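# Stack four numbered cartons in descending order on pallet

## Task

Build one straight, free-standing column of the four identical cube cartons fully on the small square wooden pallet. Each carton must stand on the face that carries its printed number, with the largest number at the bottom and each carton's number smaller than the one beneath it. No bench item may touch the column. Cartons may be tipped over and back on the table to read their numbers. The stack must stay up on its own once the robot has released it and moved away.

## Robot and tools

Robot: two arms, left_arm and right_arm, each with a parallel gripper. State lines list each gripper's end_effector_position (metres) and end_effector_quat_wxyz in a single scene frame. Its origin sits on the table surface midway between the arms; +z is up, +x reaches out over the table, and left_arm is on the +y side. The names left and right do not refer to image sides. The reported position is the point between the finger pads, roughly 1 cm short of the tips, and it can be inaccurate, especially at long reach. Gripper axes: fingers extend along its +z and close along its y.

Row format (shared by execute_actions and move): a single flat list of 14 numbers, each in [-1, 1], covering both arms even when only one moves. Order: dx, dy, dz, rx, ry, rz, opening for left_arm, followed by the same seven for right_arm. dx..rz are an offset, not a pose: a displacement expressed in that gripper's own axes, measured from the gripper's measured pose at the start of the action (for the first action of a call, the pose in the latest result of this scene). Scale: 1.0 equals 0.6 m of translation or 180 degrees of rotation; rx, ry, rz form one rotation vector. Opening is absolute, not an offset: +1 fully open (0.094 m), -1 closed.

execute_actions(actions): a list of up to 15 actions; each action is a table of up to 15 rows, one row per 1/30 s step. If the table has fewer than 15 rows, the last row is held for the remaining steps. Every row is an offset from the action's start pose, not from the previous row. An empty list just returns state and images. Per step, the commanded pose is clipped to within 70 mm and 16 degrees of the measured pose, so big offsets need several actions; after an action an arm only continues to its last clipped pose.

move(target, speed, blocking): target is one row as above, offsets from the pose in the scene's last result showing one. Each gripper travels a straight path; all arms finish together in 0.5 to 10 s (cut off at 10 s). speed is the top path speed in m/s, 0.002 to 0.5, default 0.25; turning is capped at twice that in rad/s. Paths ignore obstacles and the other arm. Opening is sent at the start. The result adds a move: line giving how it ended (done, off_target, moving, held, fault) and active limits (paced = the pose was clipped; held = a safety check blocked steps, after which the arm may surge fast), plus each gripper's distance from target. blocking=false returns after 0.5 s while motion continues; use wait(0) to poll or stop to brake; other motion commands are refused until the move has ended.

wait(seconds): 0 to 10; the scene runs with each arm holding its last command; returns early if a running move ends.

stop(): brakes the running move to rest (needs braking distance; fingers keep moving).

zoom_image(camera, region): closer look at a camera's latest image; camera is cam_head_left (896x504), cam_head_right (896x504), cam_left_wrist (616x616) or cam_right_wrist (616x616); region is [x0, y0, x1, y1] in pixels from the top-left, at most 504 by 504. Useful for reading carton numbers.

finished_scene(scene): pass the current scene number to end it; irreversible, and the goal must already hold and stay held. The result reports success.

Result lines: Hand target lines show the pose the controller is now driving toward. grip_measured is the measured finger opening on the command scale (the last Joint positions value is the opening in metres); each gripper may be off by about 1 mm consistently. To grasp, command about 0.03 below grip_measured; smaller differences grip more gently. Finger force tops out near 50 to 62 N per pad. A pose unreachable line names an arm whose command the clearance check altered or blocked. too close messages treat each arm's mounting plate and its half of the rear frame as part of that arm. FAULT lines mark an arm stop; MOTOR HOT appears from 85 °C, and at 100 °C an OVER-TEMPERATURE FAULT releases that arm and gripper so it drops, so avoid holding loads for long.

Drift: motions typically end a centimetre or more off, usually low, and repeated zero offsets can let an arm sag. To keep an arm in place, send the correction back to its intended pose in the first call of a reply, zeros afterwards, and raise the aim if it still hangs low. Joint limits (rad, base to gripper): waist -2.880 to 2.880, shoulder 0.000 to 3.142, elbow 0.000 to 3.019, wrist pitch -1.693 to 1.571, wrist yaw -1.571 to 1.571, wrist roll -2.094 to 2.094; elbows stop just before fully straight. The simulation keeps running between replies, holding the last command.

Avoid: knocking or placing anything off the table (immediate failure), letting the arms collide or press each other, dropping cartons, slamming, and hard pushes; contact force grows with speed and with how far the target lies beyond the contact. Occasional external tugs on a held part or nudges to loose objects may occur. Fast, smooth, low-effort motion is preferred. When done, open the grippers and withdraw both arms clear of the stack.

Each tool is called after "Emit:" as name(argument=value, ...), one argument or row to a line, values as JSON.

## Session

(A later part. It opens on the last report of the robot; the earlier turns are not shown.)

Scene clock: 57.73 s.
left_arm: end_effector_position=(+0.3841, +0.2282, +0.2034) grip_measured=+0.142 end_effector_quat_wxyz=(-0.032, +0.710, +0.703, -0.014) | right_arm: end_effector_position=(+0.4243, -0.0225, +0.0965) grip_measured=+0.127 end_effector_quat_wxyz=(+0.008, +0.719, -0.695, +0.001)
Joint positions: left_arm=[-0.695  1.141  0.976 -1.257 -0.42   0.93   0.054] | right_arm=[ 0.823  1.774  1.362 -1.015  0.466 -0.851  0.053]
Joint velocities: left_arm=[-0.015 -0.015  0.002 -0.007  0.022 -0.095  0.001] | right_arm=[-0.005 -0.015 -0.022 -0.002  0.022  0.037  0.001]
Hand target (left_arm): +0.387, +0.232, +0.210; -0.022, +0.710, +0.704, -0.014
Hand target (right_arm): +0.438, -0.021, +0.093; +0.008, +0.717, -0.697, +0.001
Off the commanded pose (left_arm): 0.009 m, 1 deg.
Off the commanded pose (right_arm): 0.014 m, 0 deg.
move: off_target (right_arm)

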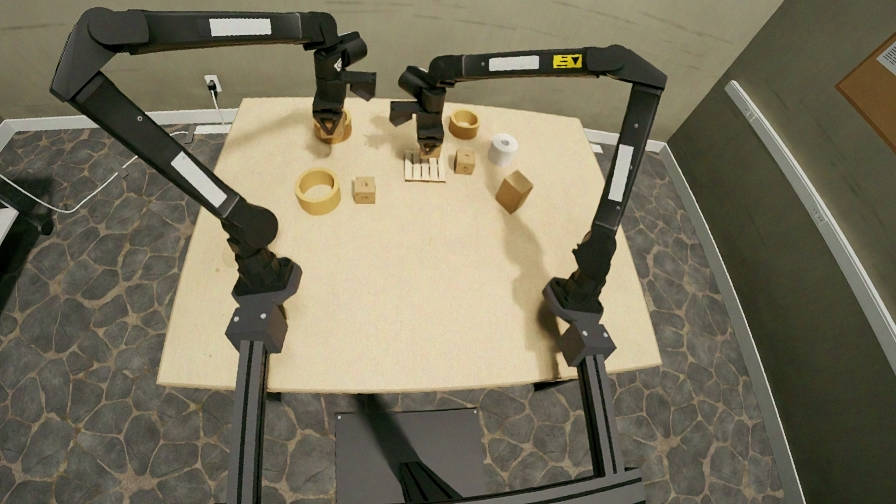

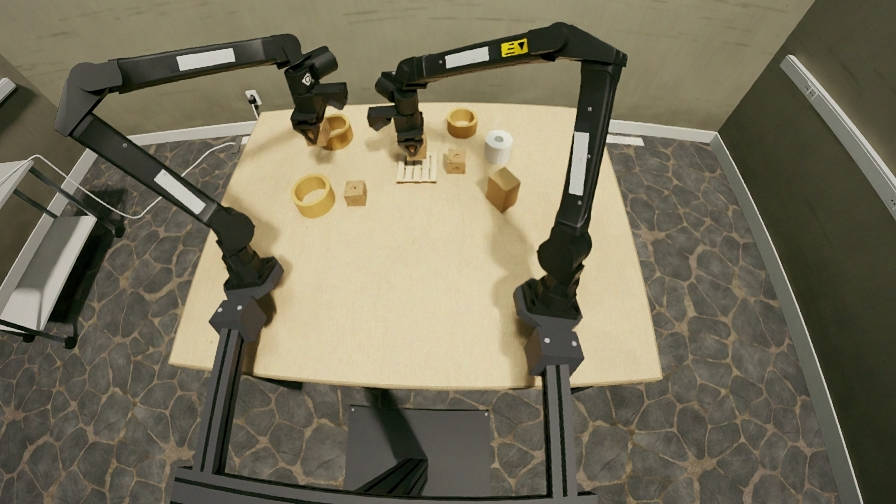

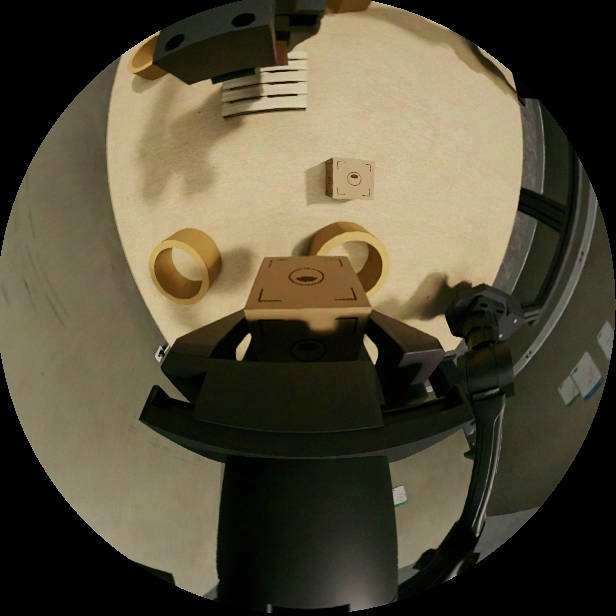

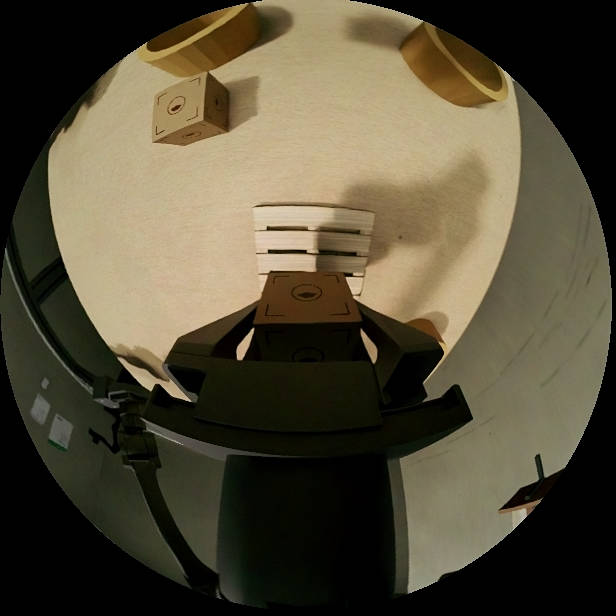

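Emit:
move(
  target=[0,0,-0.02,-0.01,-0.02,0,0.09,-0.015,0,0.085,0,0,0.01,0.07],
  speed=0.07,
)

Emit:
zoom_image(
  camera="cam_head_left",
  region=[370,100,490,200],
)

Scene clock: 58.97 s.
left_arm: end_effector_position=(+0.3806, +0.2277, +0.2086) grip_measured=+0.142 end_effector_quat_wxyz=(-0.014, +0.710, +0.703, -0.026) | right_arm: end_effector_position=(+0.4266, -0.0103, +0.0602) grip_measured=+0.127 end_effector_quat_wxyz=(-0.003, +0.708, -0.706, +0.001)
Joint positions: left_arm=[-0.695  1.107  0.96  -1.241 -0.391  0.944  0.054] | right_arm=[ 0.805  1.836  1.35  -0.909  0.462 -0.851  0.053]
Joint velocities: left_arm=[ 0.005 -0.005 -0.002  0.002  0.037  0.007  0.   ] | right_arm=[-0.015 -0.005 -0.032 -0.002  0.022  0.081  0.   ]
Hand target (left_arm): +0.385, +0.228, +0.215; +0.002, +0.710, +0.704, -0.025
Hand target (right_arm): +0.424, -0.015, +0.046; +0.008, +0.707, -0.707, +0.001
Off the commanded pose (left_arm): 0.008 m, 2 deg.
Off the commanded pose (right_arm): 0.016 m, 1 deg.
move: off_target (right_arm)

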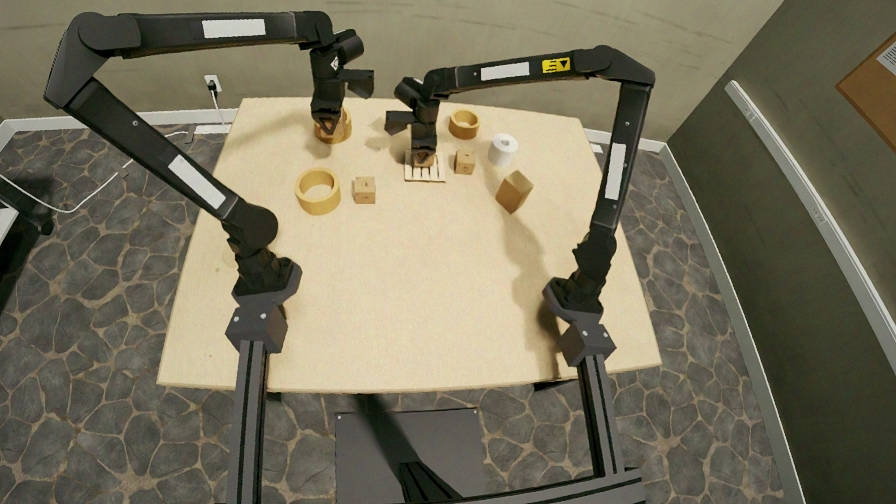

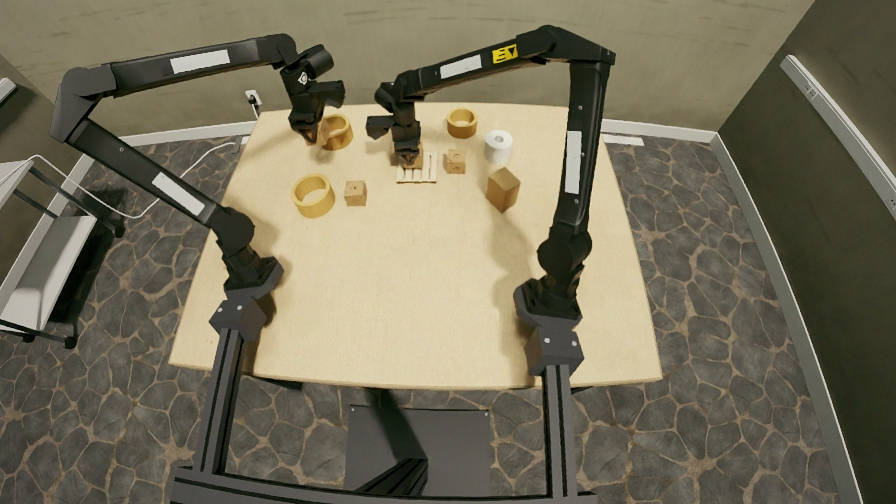

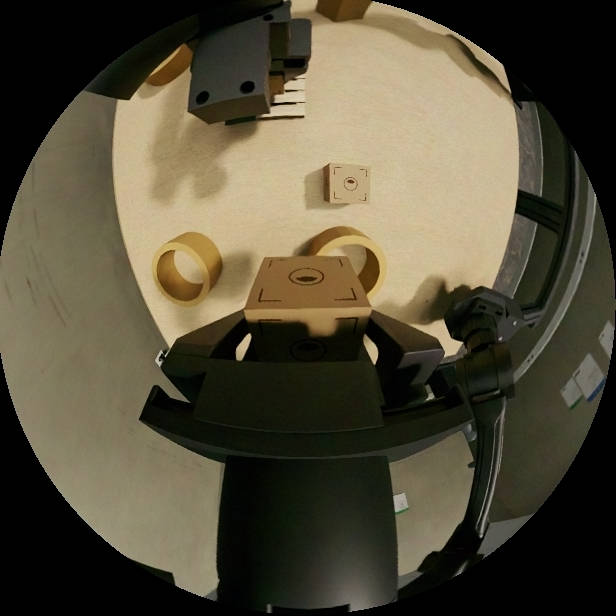

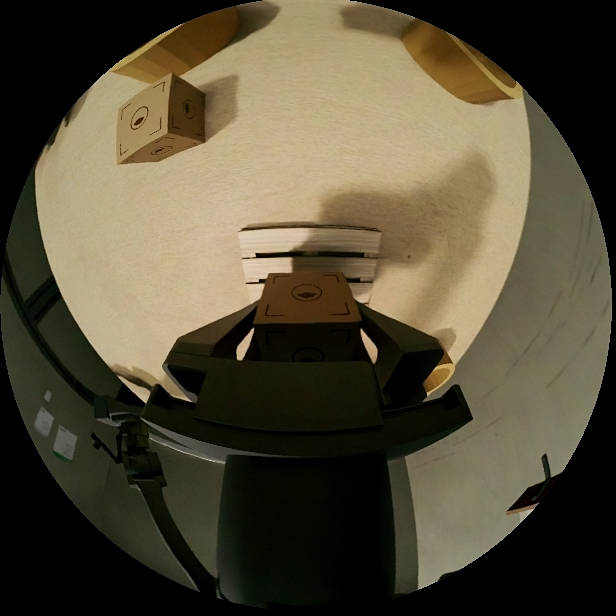

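Region (370, 100, 490, 200) of cam_head_left's 896x504 image, scaled by 4.200, with more detail than that image has.

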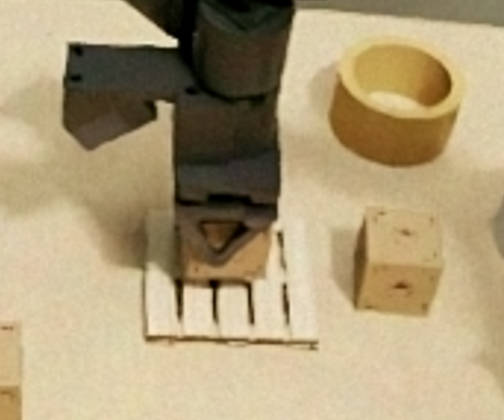

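Emit:
move(
  target=[0,0,0,-0.018,0.003,0,0.09,0.008,0.005,0.06,0,0,0,0.07],
  speed=0.04,
)

Emit:
move(
  target=[0,0,0,0,0,0,0.09,0,0,0,0,0,0,1],
)

Emit:
move(
  target=[0,0,0,0,0,0,0.09,0,0,-0.17,0,0,0,1],
)

Emit:
move(
  target=[-0.2,0.05,0.04,0,0,0,0.09,0.42,0.12,-0.12,0,0,0,1],
)

Emit:
move(
  target=[-0.2,0.05,0.04,0,0,0,0.09,0,0,0,0,0,0,1],
)

Scene clock: 60.57 s.
left_arm: end_effector_position=(+0.3764, +0.2297, +0.1993) grip_measured=+0.142 end_effector_quat_wxyz=(-0.016, +0.714, +0.699, -0.006) | right_arm: end_effector_position=(+0.4289, -0.0103, +0.0421) grip_measured=+0.127 end_effector_quat_wxyz=(-0.017, +0.703, -0.711, +0.002)
Joint positions: left_arm=[-0.705  1.107  0.928 -1.211 -0.433  0.945  0.054] | right_arm=[ 0.787  1.849  1.321 -0.826  0.457 -0.873  0.053]
Joint velocities: left_arm=[-0.005 -0.015 -0.002 -0.017 -0.066  0.037  0.   ] | right_arm=[ 0.005 -0.005 -0.022  0.012 -0.007 -0.037  0.   ]
Hand target (left_arm): +0.380, +0.228, +0.209; +0.003, +0.711, +0.704, -0.003
Hand target (right_arm): +0.424, -0.015, +0.025; -0.004, +0.708, -0.707, +0.001
Off the commanded pose (left_arm): 0.010 m, 2 deg.
Off the commanded pose (right_arm): 0.019 m, 2 deg.
move: off_target (right_arm)

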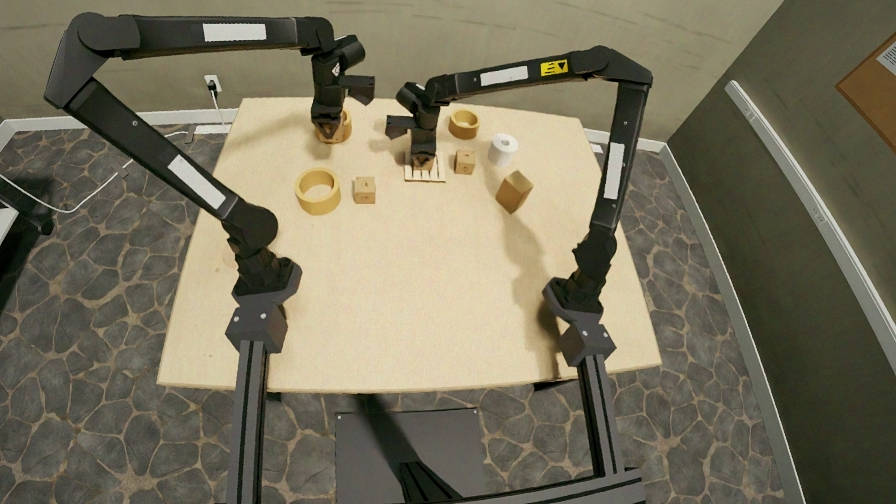

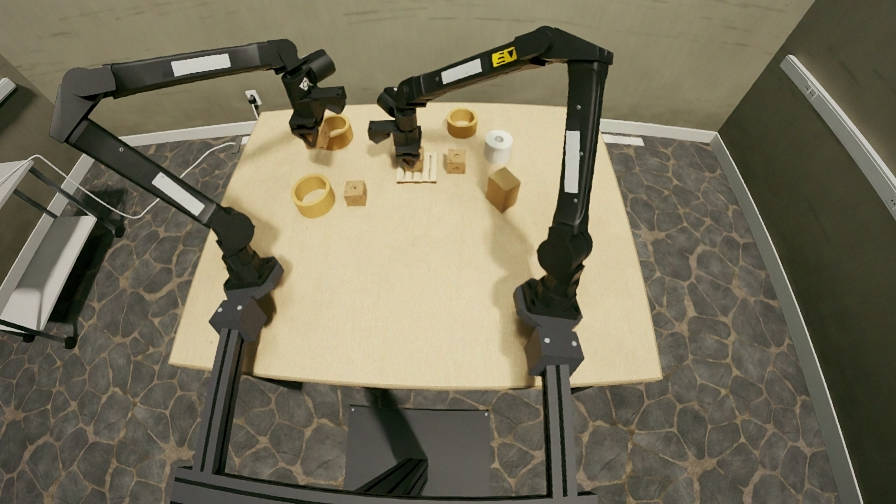

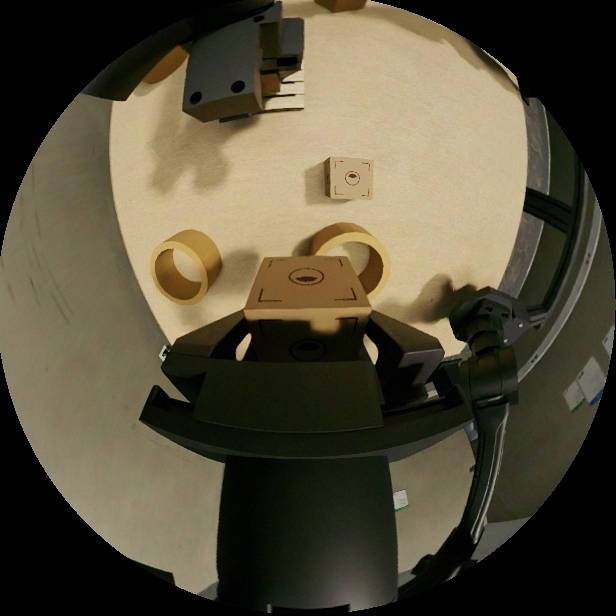

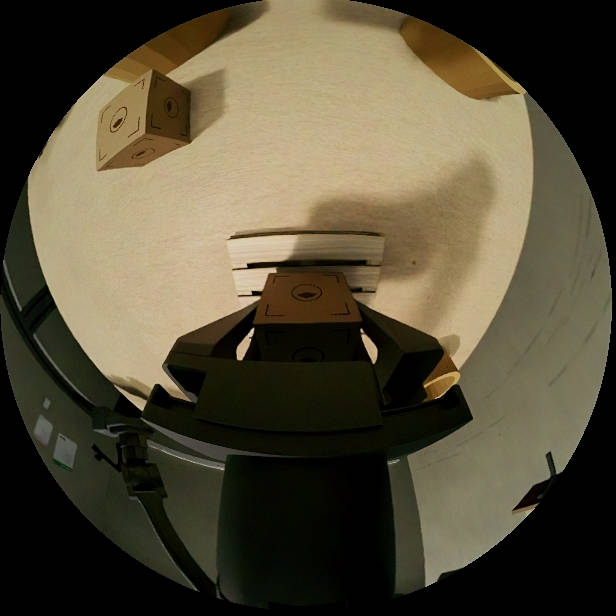

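Scene clock: 61.07 s.
left_arm: end_effector_position=(+0.3747, +0.2301, +0.1980) grip_measured=+0.142 end_effector_quat_wxyz=(-0.018, +0.715, +0.699, -0.007) | right_arm: end_effector_position=(+0.4289, -0.0103, +0.0421) grip_measured=+1.000 end_effector_quat_wxyz=(-0.017, +0.703, -0.711, +0.002)
Joint positions: left_arm=[-0.705  1.107  0.923 -1.211 -0.433  0.945  0.054] | right_arm=[ 0.787  1.849  1.321 -0.826  0.457 -0.873  0.094]
Joint velocities: left_arm=[ 0.005  0.005  0.012  0.012  0.007 -0.007  0.   ] | right_arm=[-0.005 -0.005  0.012  0.007  0.007  0.066  0.   ]
Hand target (left_arm): +0.376, +0.230, +0.199; -0.016, +0.714, +0.699, -0.006
Hand target (right_arm): +0.429, -0.010, +0.042; -0.017, +0.703, -0.711, +0.002
Off the commanded pose (left_arm): 0.002 m, 0 deg.
Off the commanded pose (right_arm): 0.000 m, 0 deg.
move: done

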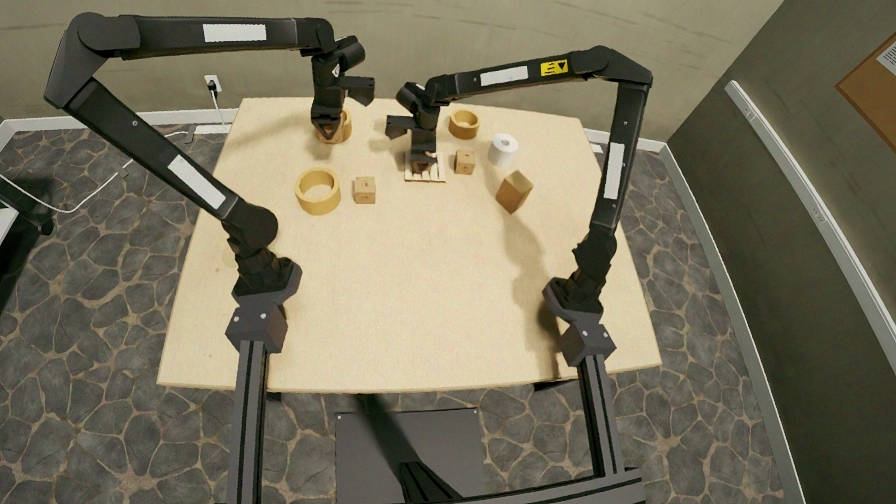

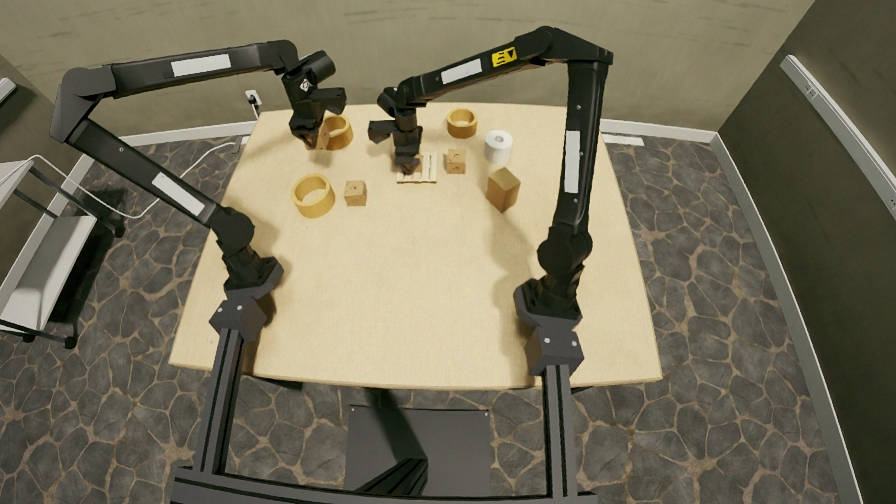

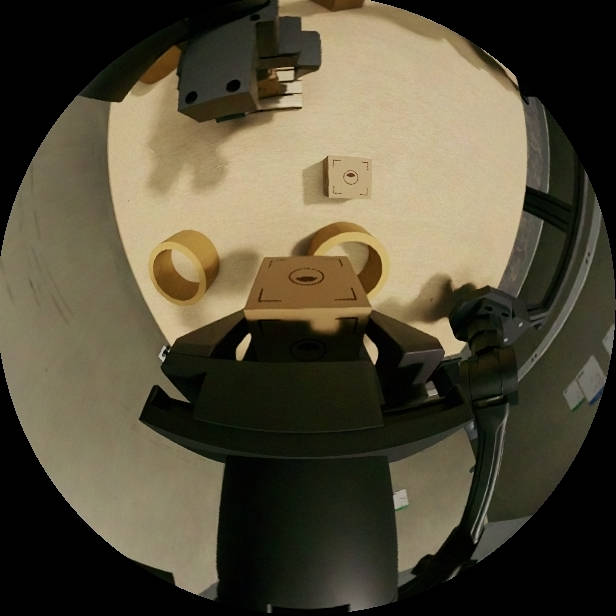

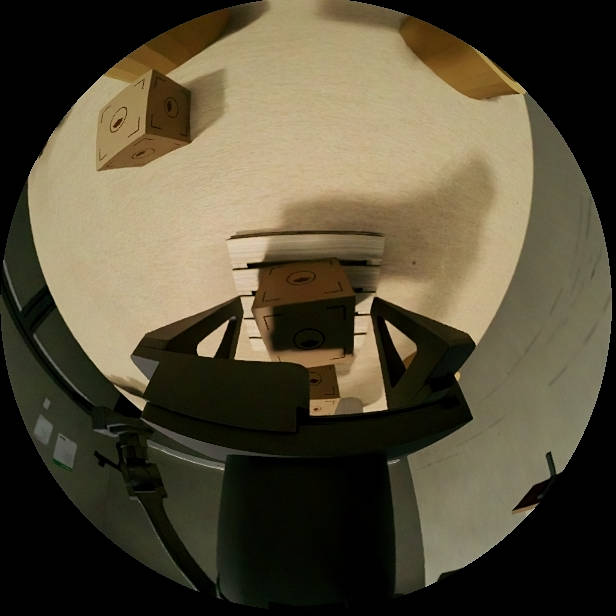

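Scene clock: 61.97 s.
left_arm: end_effector_position=(+0.3729, +0.2306, +0.1966) grip_measured=+0.142 end_effector_quat_wxyz=(-0.020, +0.716, +0.698, -0.007) | right_arm: end_effector_position=(+0.4130, -0.0175, +0.1335) grip_measured=+1.000 end_effector_quat_wxyz=(-0.005, +0.713, -0.701, +0.002)
Joint positions: left_arm=[-0.705  1.107  0.919 -1.211 -0.433  0.945  0.054] | right_arm=[ 0.875  1.716  1.356 -1.064  0.474 -0.79   0.094]
Joint velocities: left_arm=[ 0.005 -0.015  0.012 -0.002 -0.066 -0.022  0.001] | right_arm=[-0.005 -0.005 -0.017  0.007  0.007 -0.007  0.   ]
Hand target (left_arm): +0.375, +0.230, +0.198; -0.018, +0.715, +0.699, -0.007
Hand target (right_arm): +0.424, -0.012, +0.143; -0.016, +0.704, -0.710, +0.002
Off the commanded pose (left_arm): 0.002 m, 0 deg.
Off the commanded pose (right_arm): 0.018 m, 2 deg.
move: off_target (right_arm)

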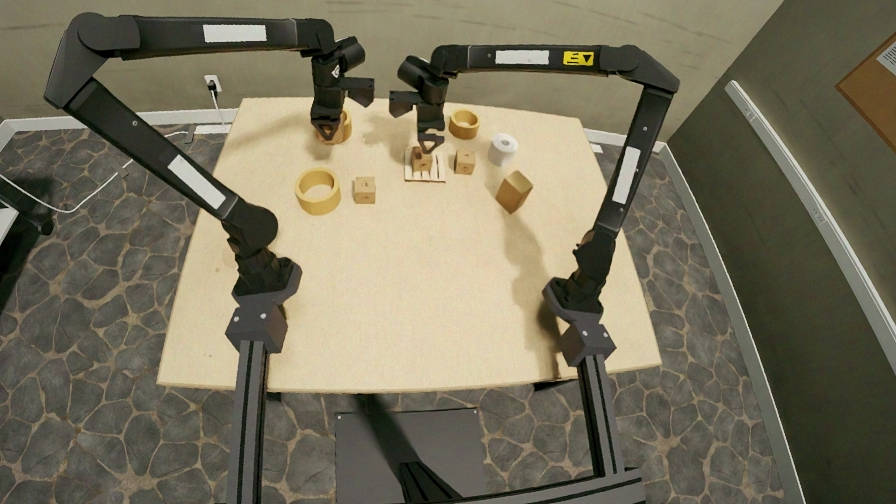

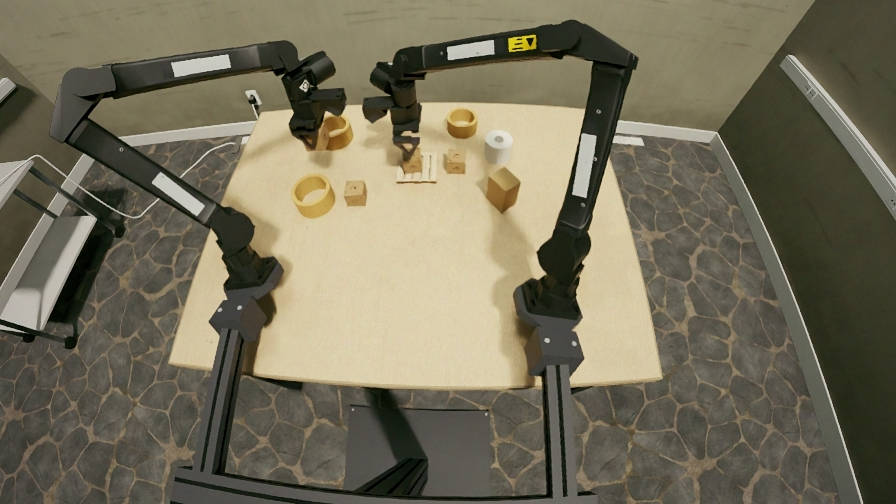

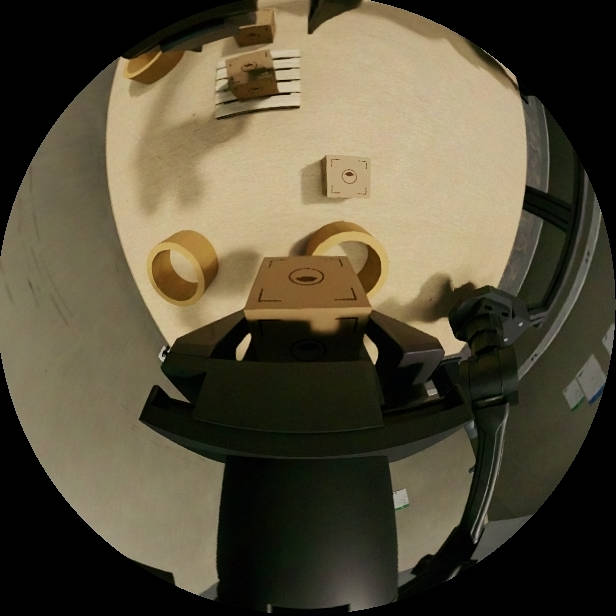

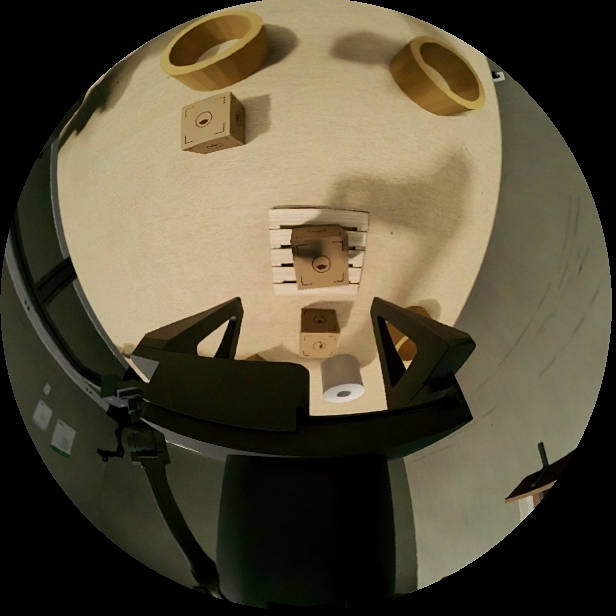

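Scene clock: 63.60 s.
left_arm: end_effector_position=(+0.3858, +0.1226, +0.1604) grip_measured=+0.142 end_effector_quat_wxyz=(-0.038, +0.723, +0.690, -0.008) | right_arm: end_effector_position=(+0.3452, -0.2647, +0.2073) grip_measured=+1.000 end_effector_quat_wxyz=(-0.018, +0.706, -0.708, +0.003)
Joint positions: left_arm=[-0.849  1.43   1.071 -1.149 -0.451  0.789  0.054] | right_arm=[ 0.6    1.009  0.905 -1.163  0.41  -1.081  0.094]
Joint velocities: left_arm=[-0.015 -0.005  0.002  0.002 -0.081  0.007 -0.001] | right_arm=[-0.005  0.005  0.002 -0.007 -0.022  0.007  0.   ]
Hand target (left_arm): +0.399, +0.111, +0.170; -0.020, +0.716, +0.698, -0.006
Hand target (right_arm): +0.340, -0.268, +0.202; -0.008, +0.712, -0.702, -0.000
Off the commanded pose (left_arm): 0.020 m, 2 deg.
Off the commanded pose (right_arm): 0.007 m, 2 deg.
move: off_target (left_arm)

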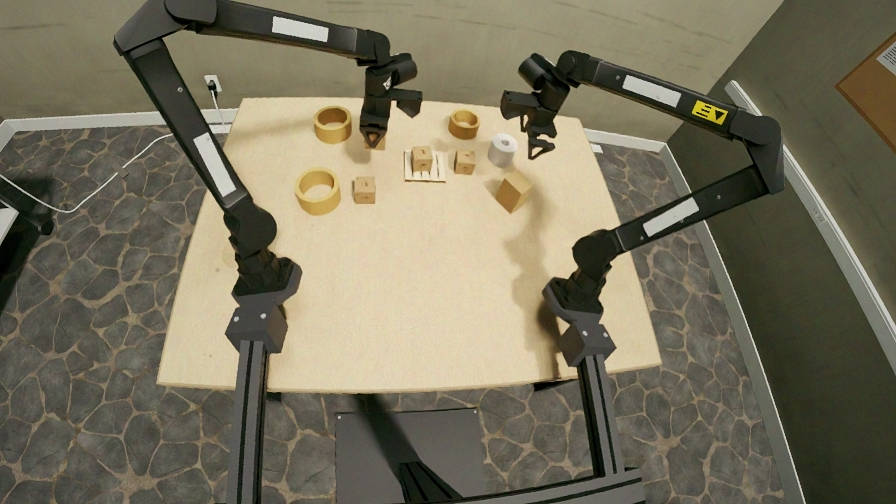

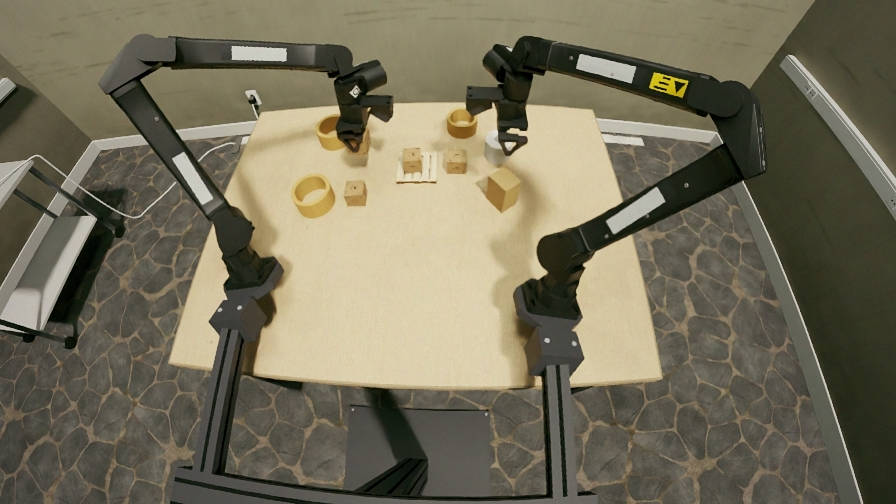

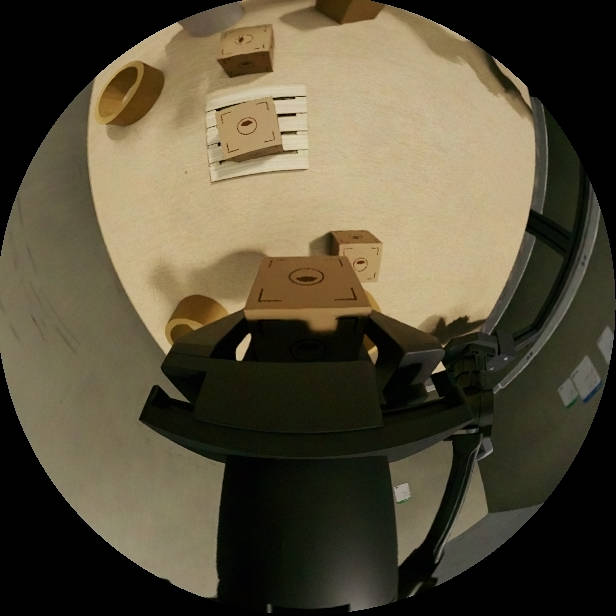

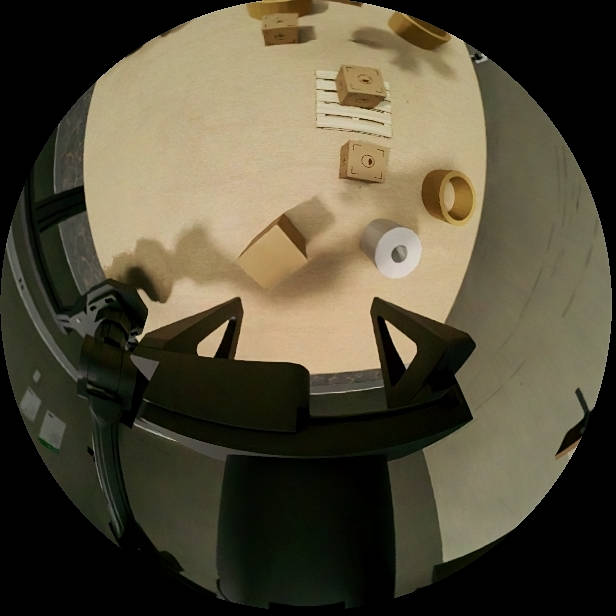

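Scene clock: 64.53 s.
left_arm: end_effector_position=(+0.3978, +0.0139, +0.1197) grip_measured=+0.142 end_effector_quat_wxyz=(-0.054, +0.729, +0.682, -0.008) | right_arm: end_effector_position=(+0.3452, -0.2647, +0.2073) grip_measured=+1.000 end_effector_quat_wxyz=(-0.018, +0.706, -0.708, +0.003)
Joint positions: left_arm=[-0.934  1.75   1.307 -1.143 -0.452  0.7    0.054] | right_arm=[ 0.6    1.009  0.905 -1.163  0.41  -1.081  0.094]
Joint velocities: left_arm=[-0.005  0.005 -0.012  0.012 -0.066 -0.051 -0.002] | right_arm=[ 0.015 -0.024 -0.002 -0.007 -0.022  0.037  0.   ]
Hand target (left_arm): +0.409, +0.003, +0.130; -0.038, +0.722, +0.690, -0.007
Hand target (right_arm): +0.345, -0.265, +0.207; -0.018, +0.706, -0.708, +0.003
Off the commanded pose (left_arm): 0.018 m, 2 deg.
Off the commanded pose (right_arm): 0.000 m, 0 deg.
move: off_target (left_arm)

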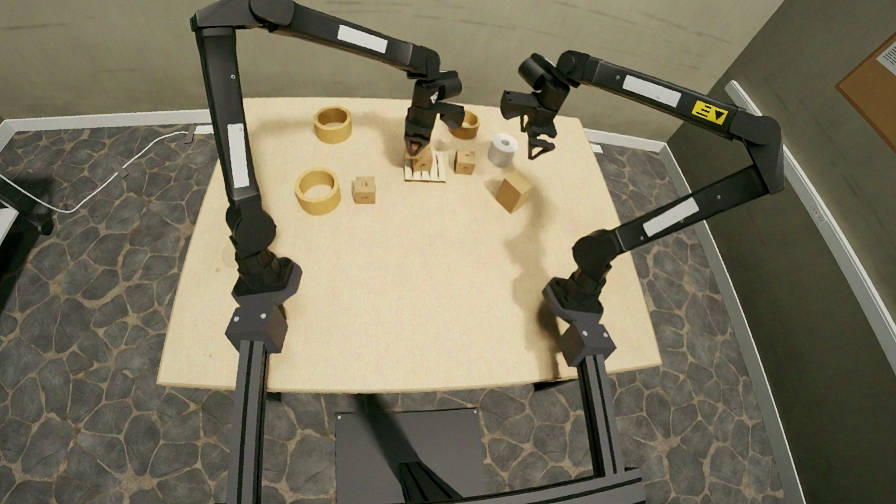

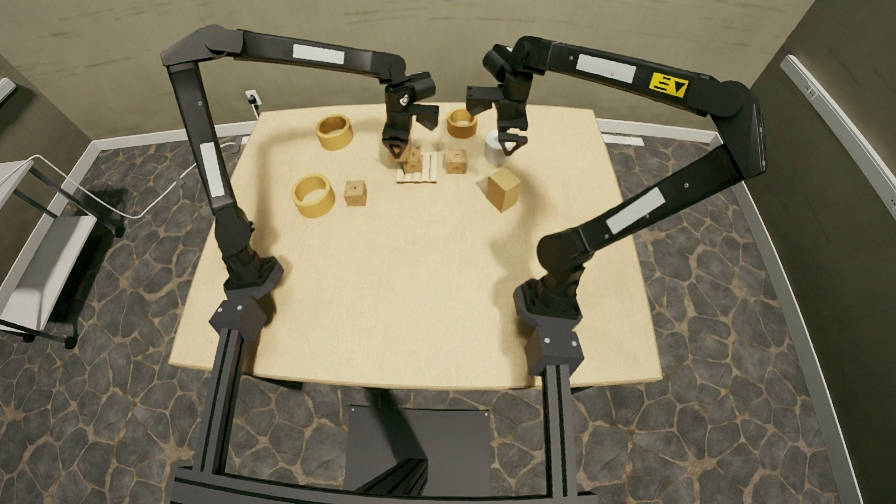

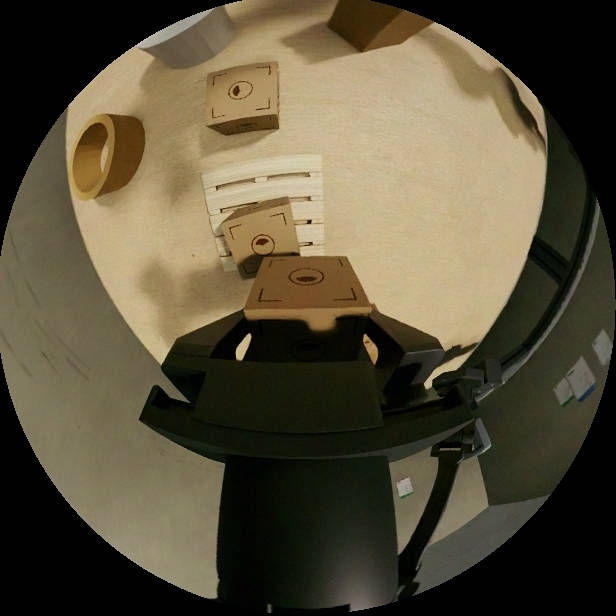

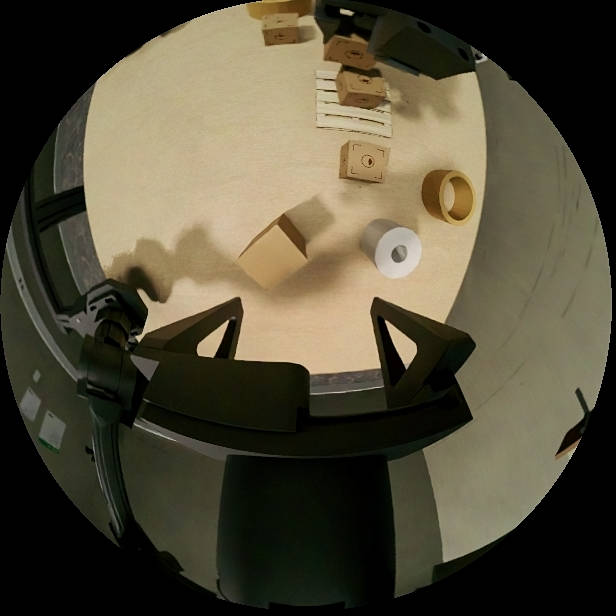

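Emit:
move(
  target=[-0.05,0.075,-0.02,-0.028,-0.021,-0.03,0.09,0,0,0,0,0,0,1],
  speed=0.06,
)

Scene clock: 66.77 s.
left_arm: end_effector_position=(+0.4261, -0.0105, +0.1246) grip_measured=+0.142 end_effector_quat_wxyz=(-0.012, +0.709, +0.705, -0.000) | right_arm: end_effector_position=(+0.3452, -0.2647, +0.2073) grip_measured=+1.000 end_effector_quat_wxyz=(-0.018, +0.706, -0.708, +0.003)
Joint positions: left_arm=[-0.934  1.776  1.368 -1.085 -0.474  0.681  0.054] | right_arm=[ 0.6    1.009  0.905 -1.163  0.41  -1.081  0.094]
Joint velocities: left_arm=[-0.015  0.005  0.007  0.007 -0.037 -0.022  0.001] | right_arm=[-0.005 -0.005  0.002  0.012 -0.066 -0.11   0.   ]
Hand target (left_arm): +0.441, -0.019, +0.126; +0.000, +0.697, +0.717, +0.001
Hand target (right_arm): +0.345, -0.265, +0.207; -0.018, +0.706, -0.708, +0.003
Off the commanded pose (left_arm): 0.018 m, 2 deg.
Off the commanded pose (right_arm): 0.000 m, 0 deg.
move: off_target (left_arm)

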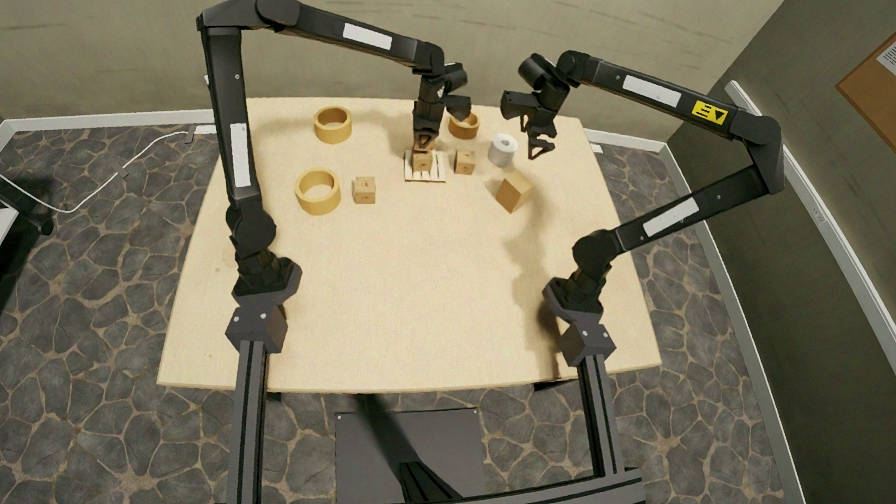

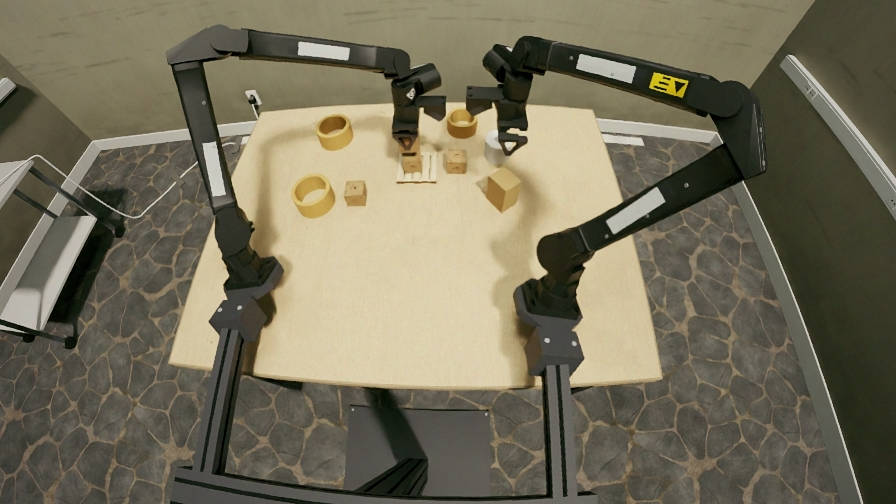

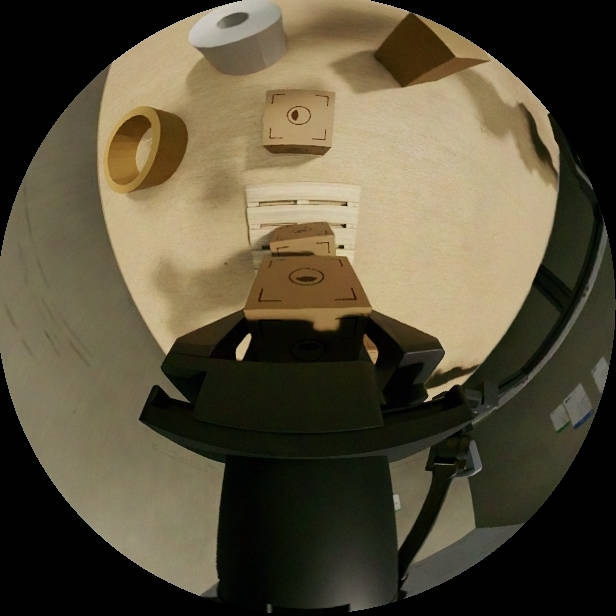

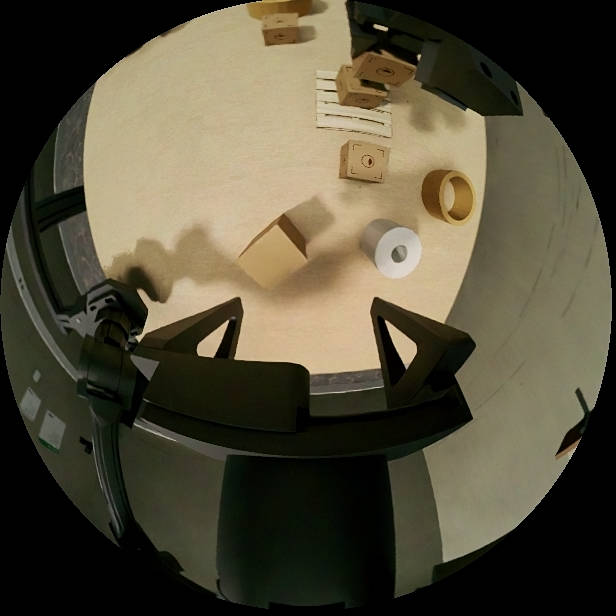

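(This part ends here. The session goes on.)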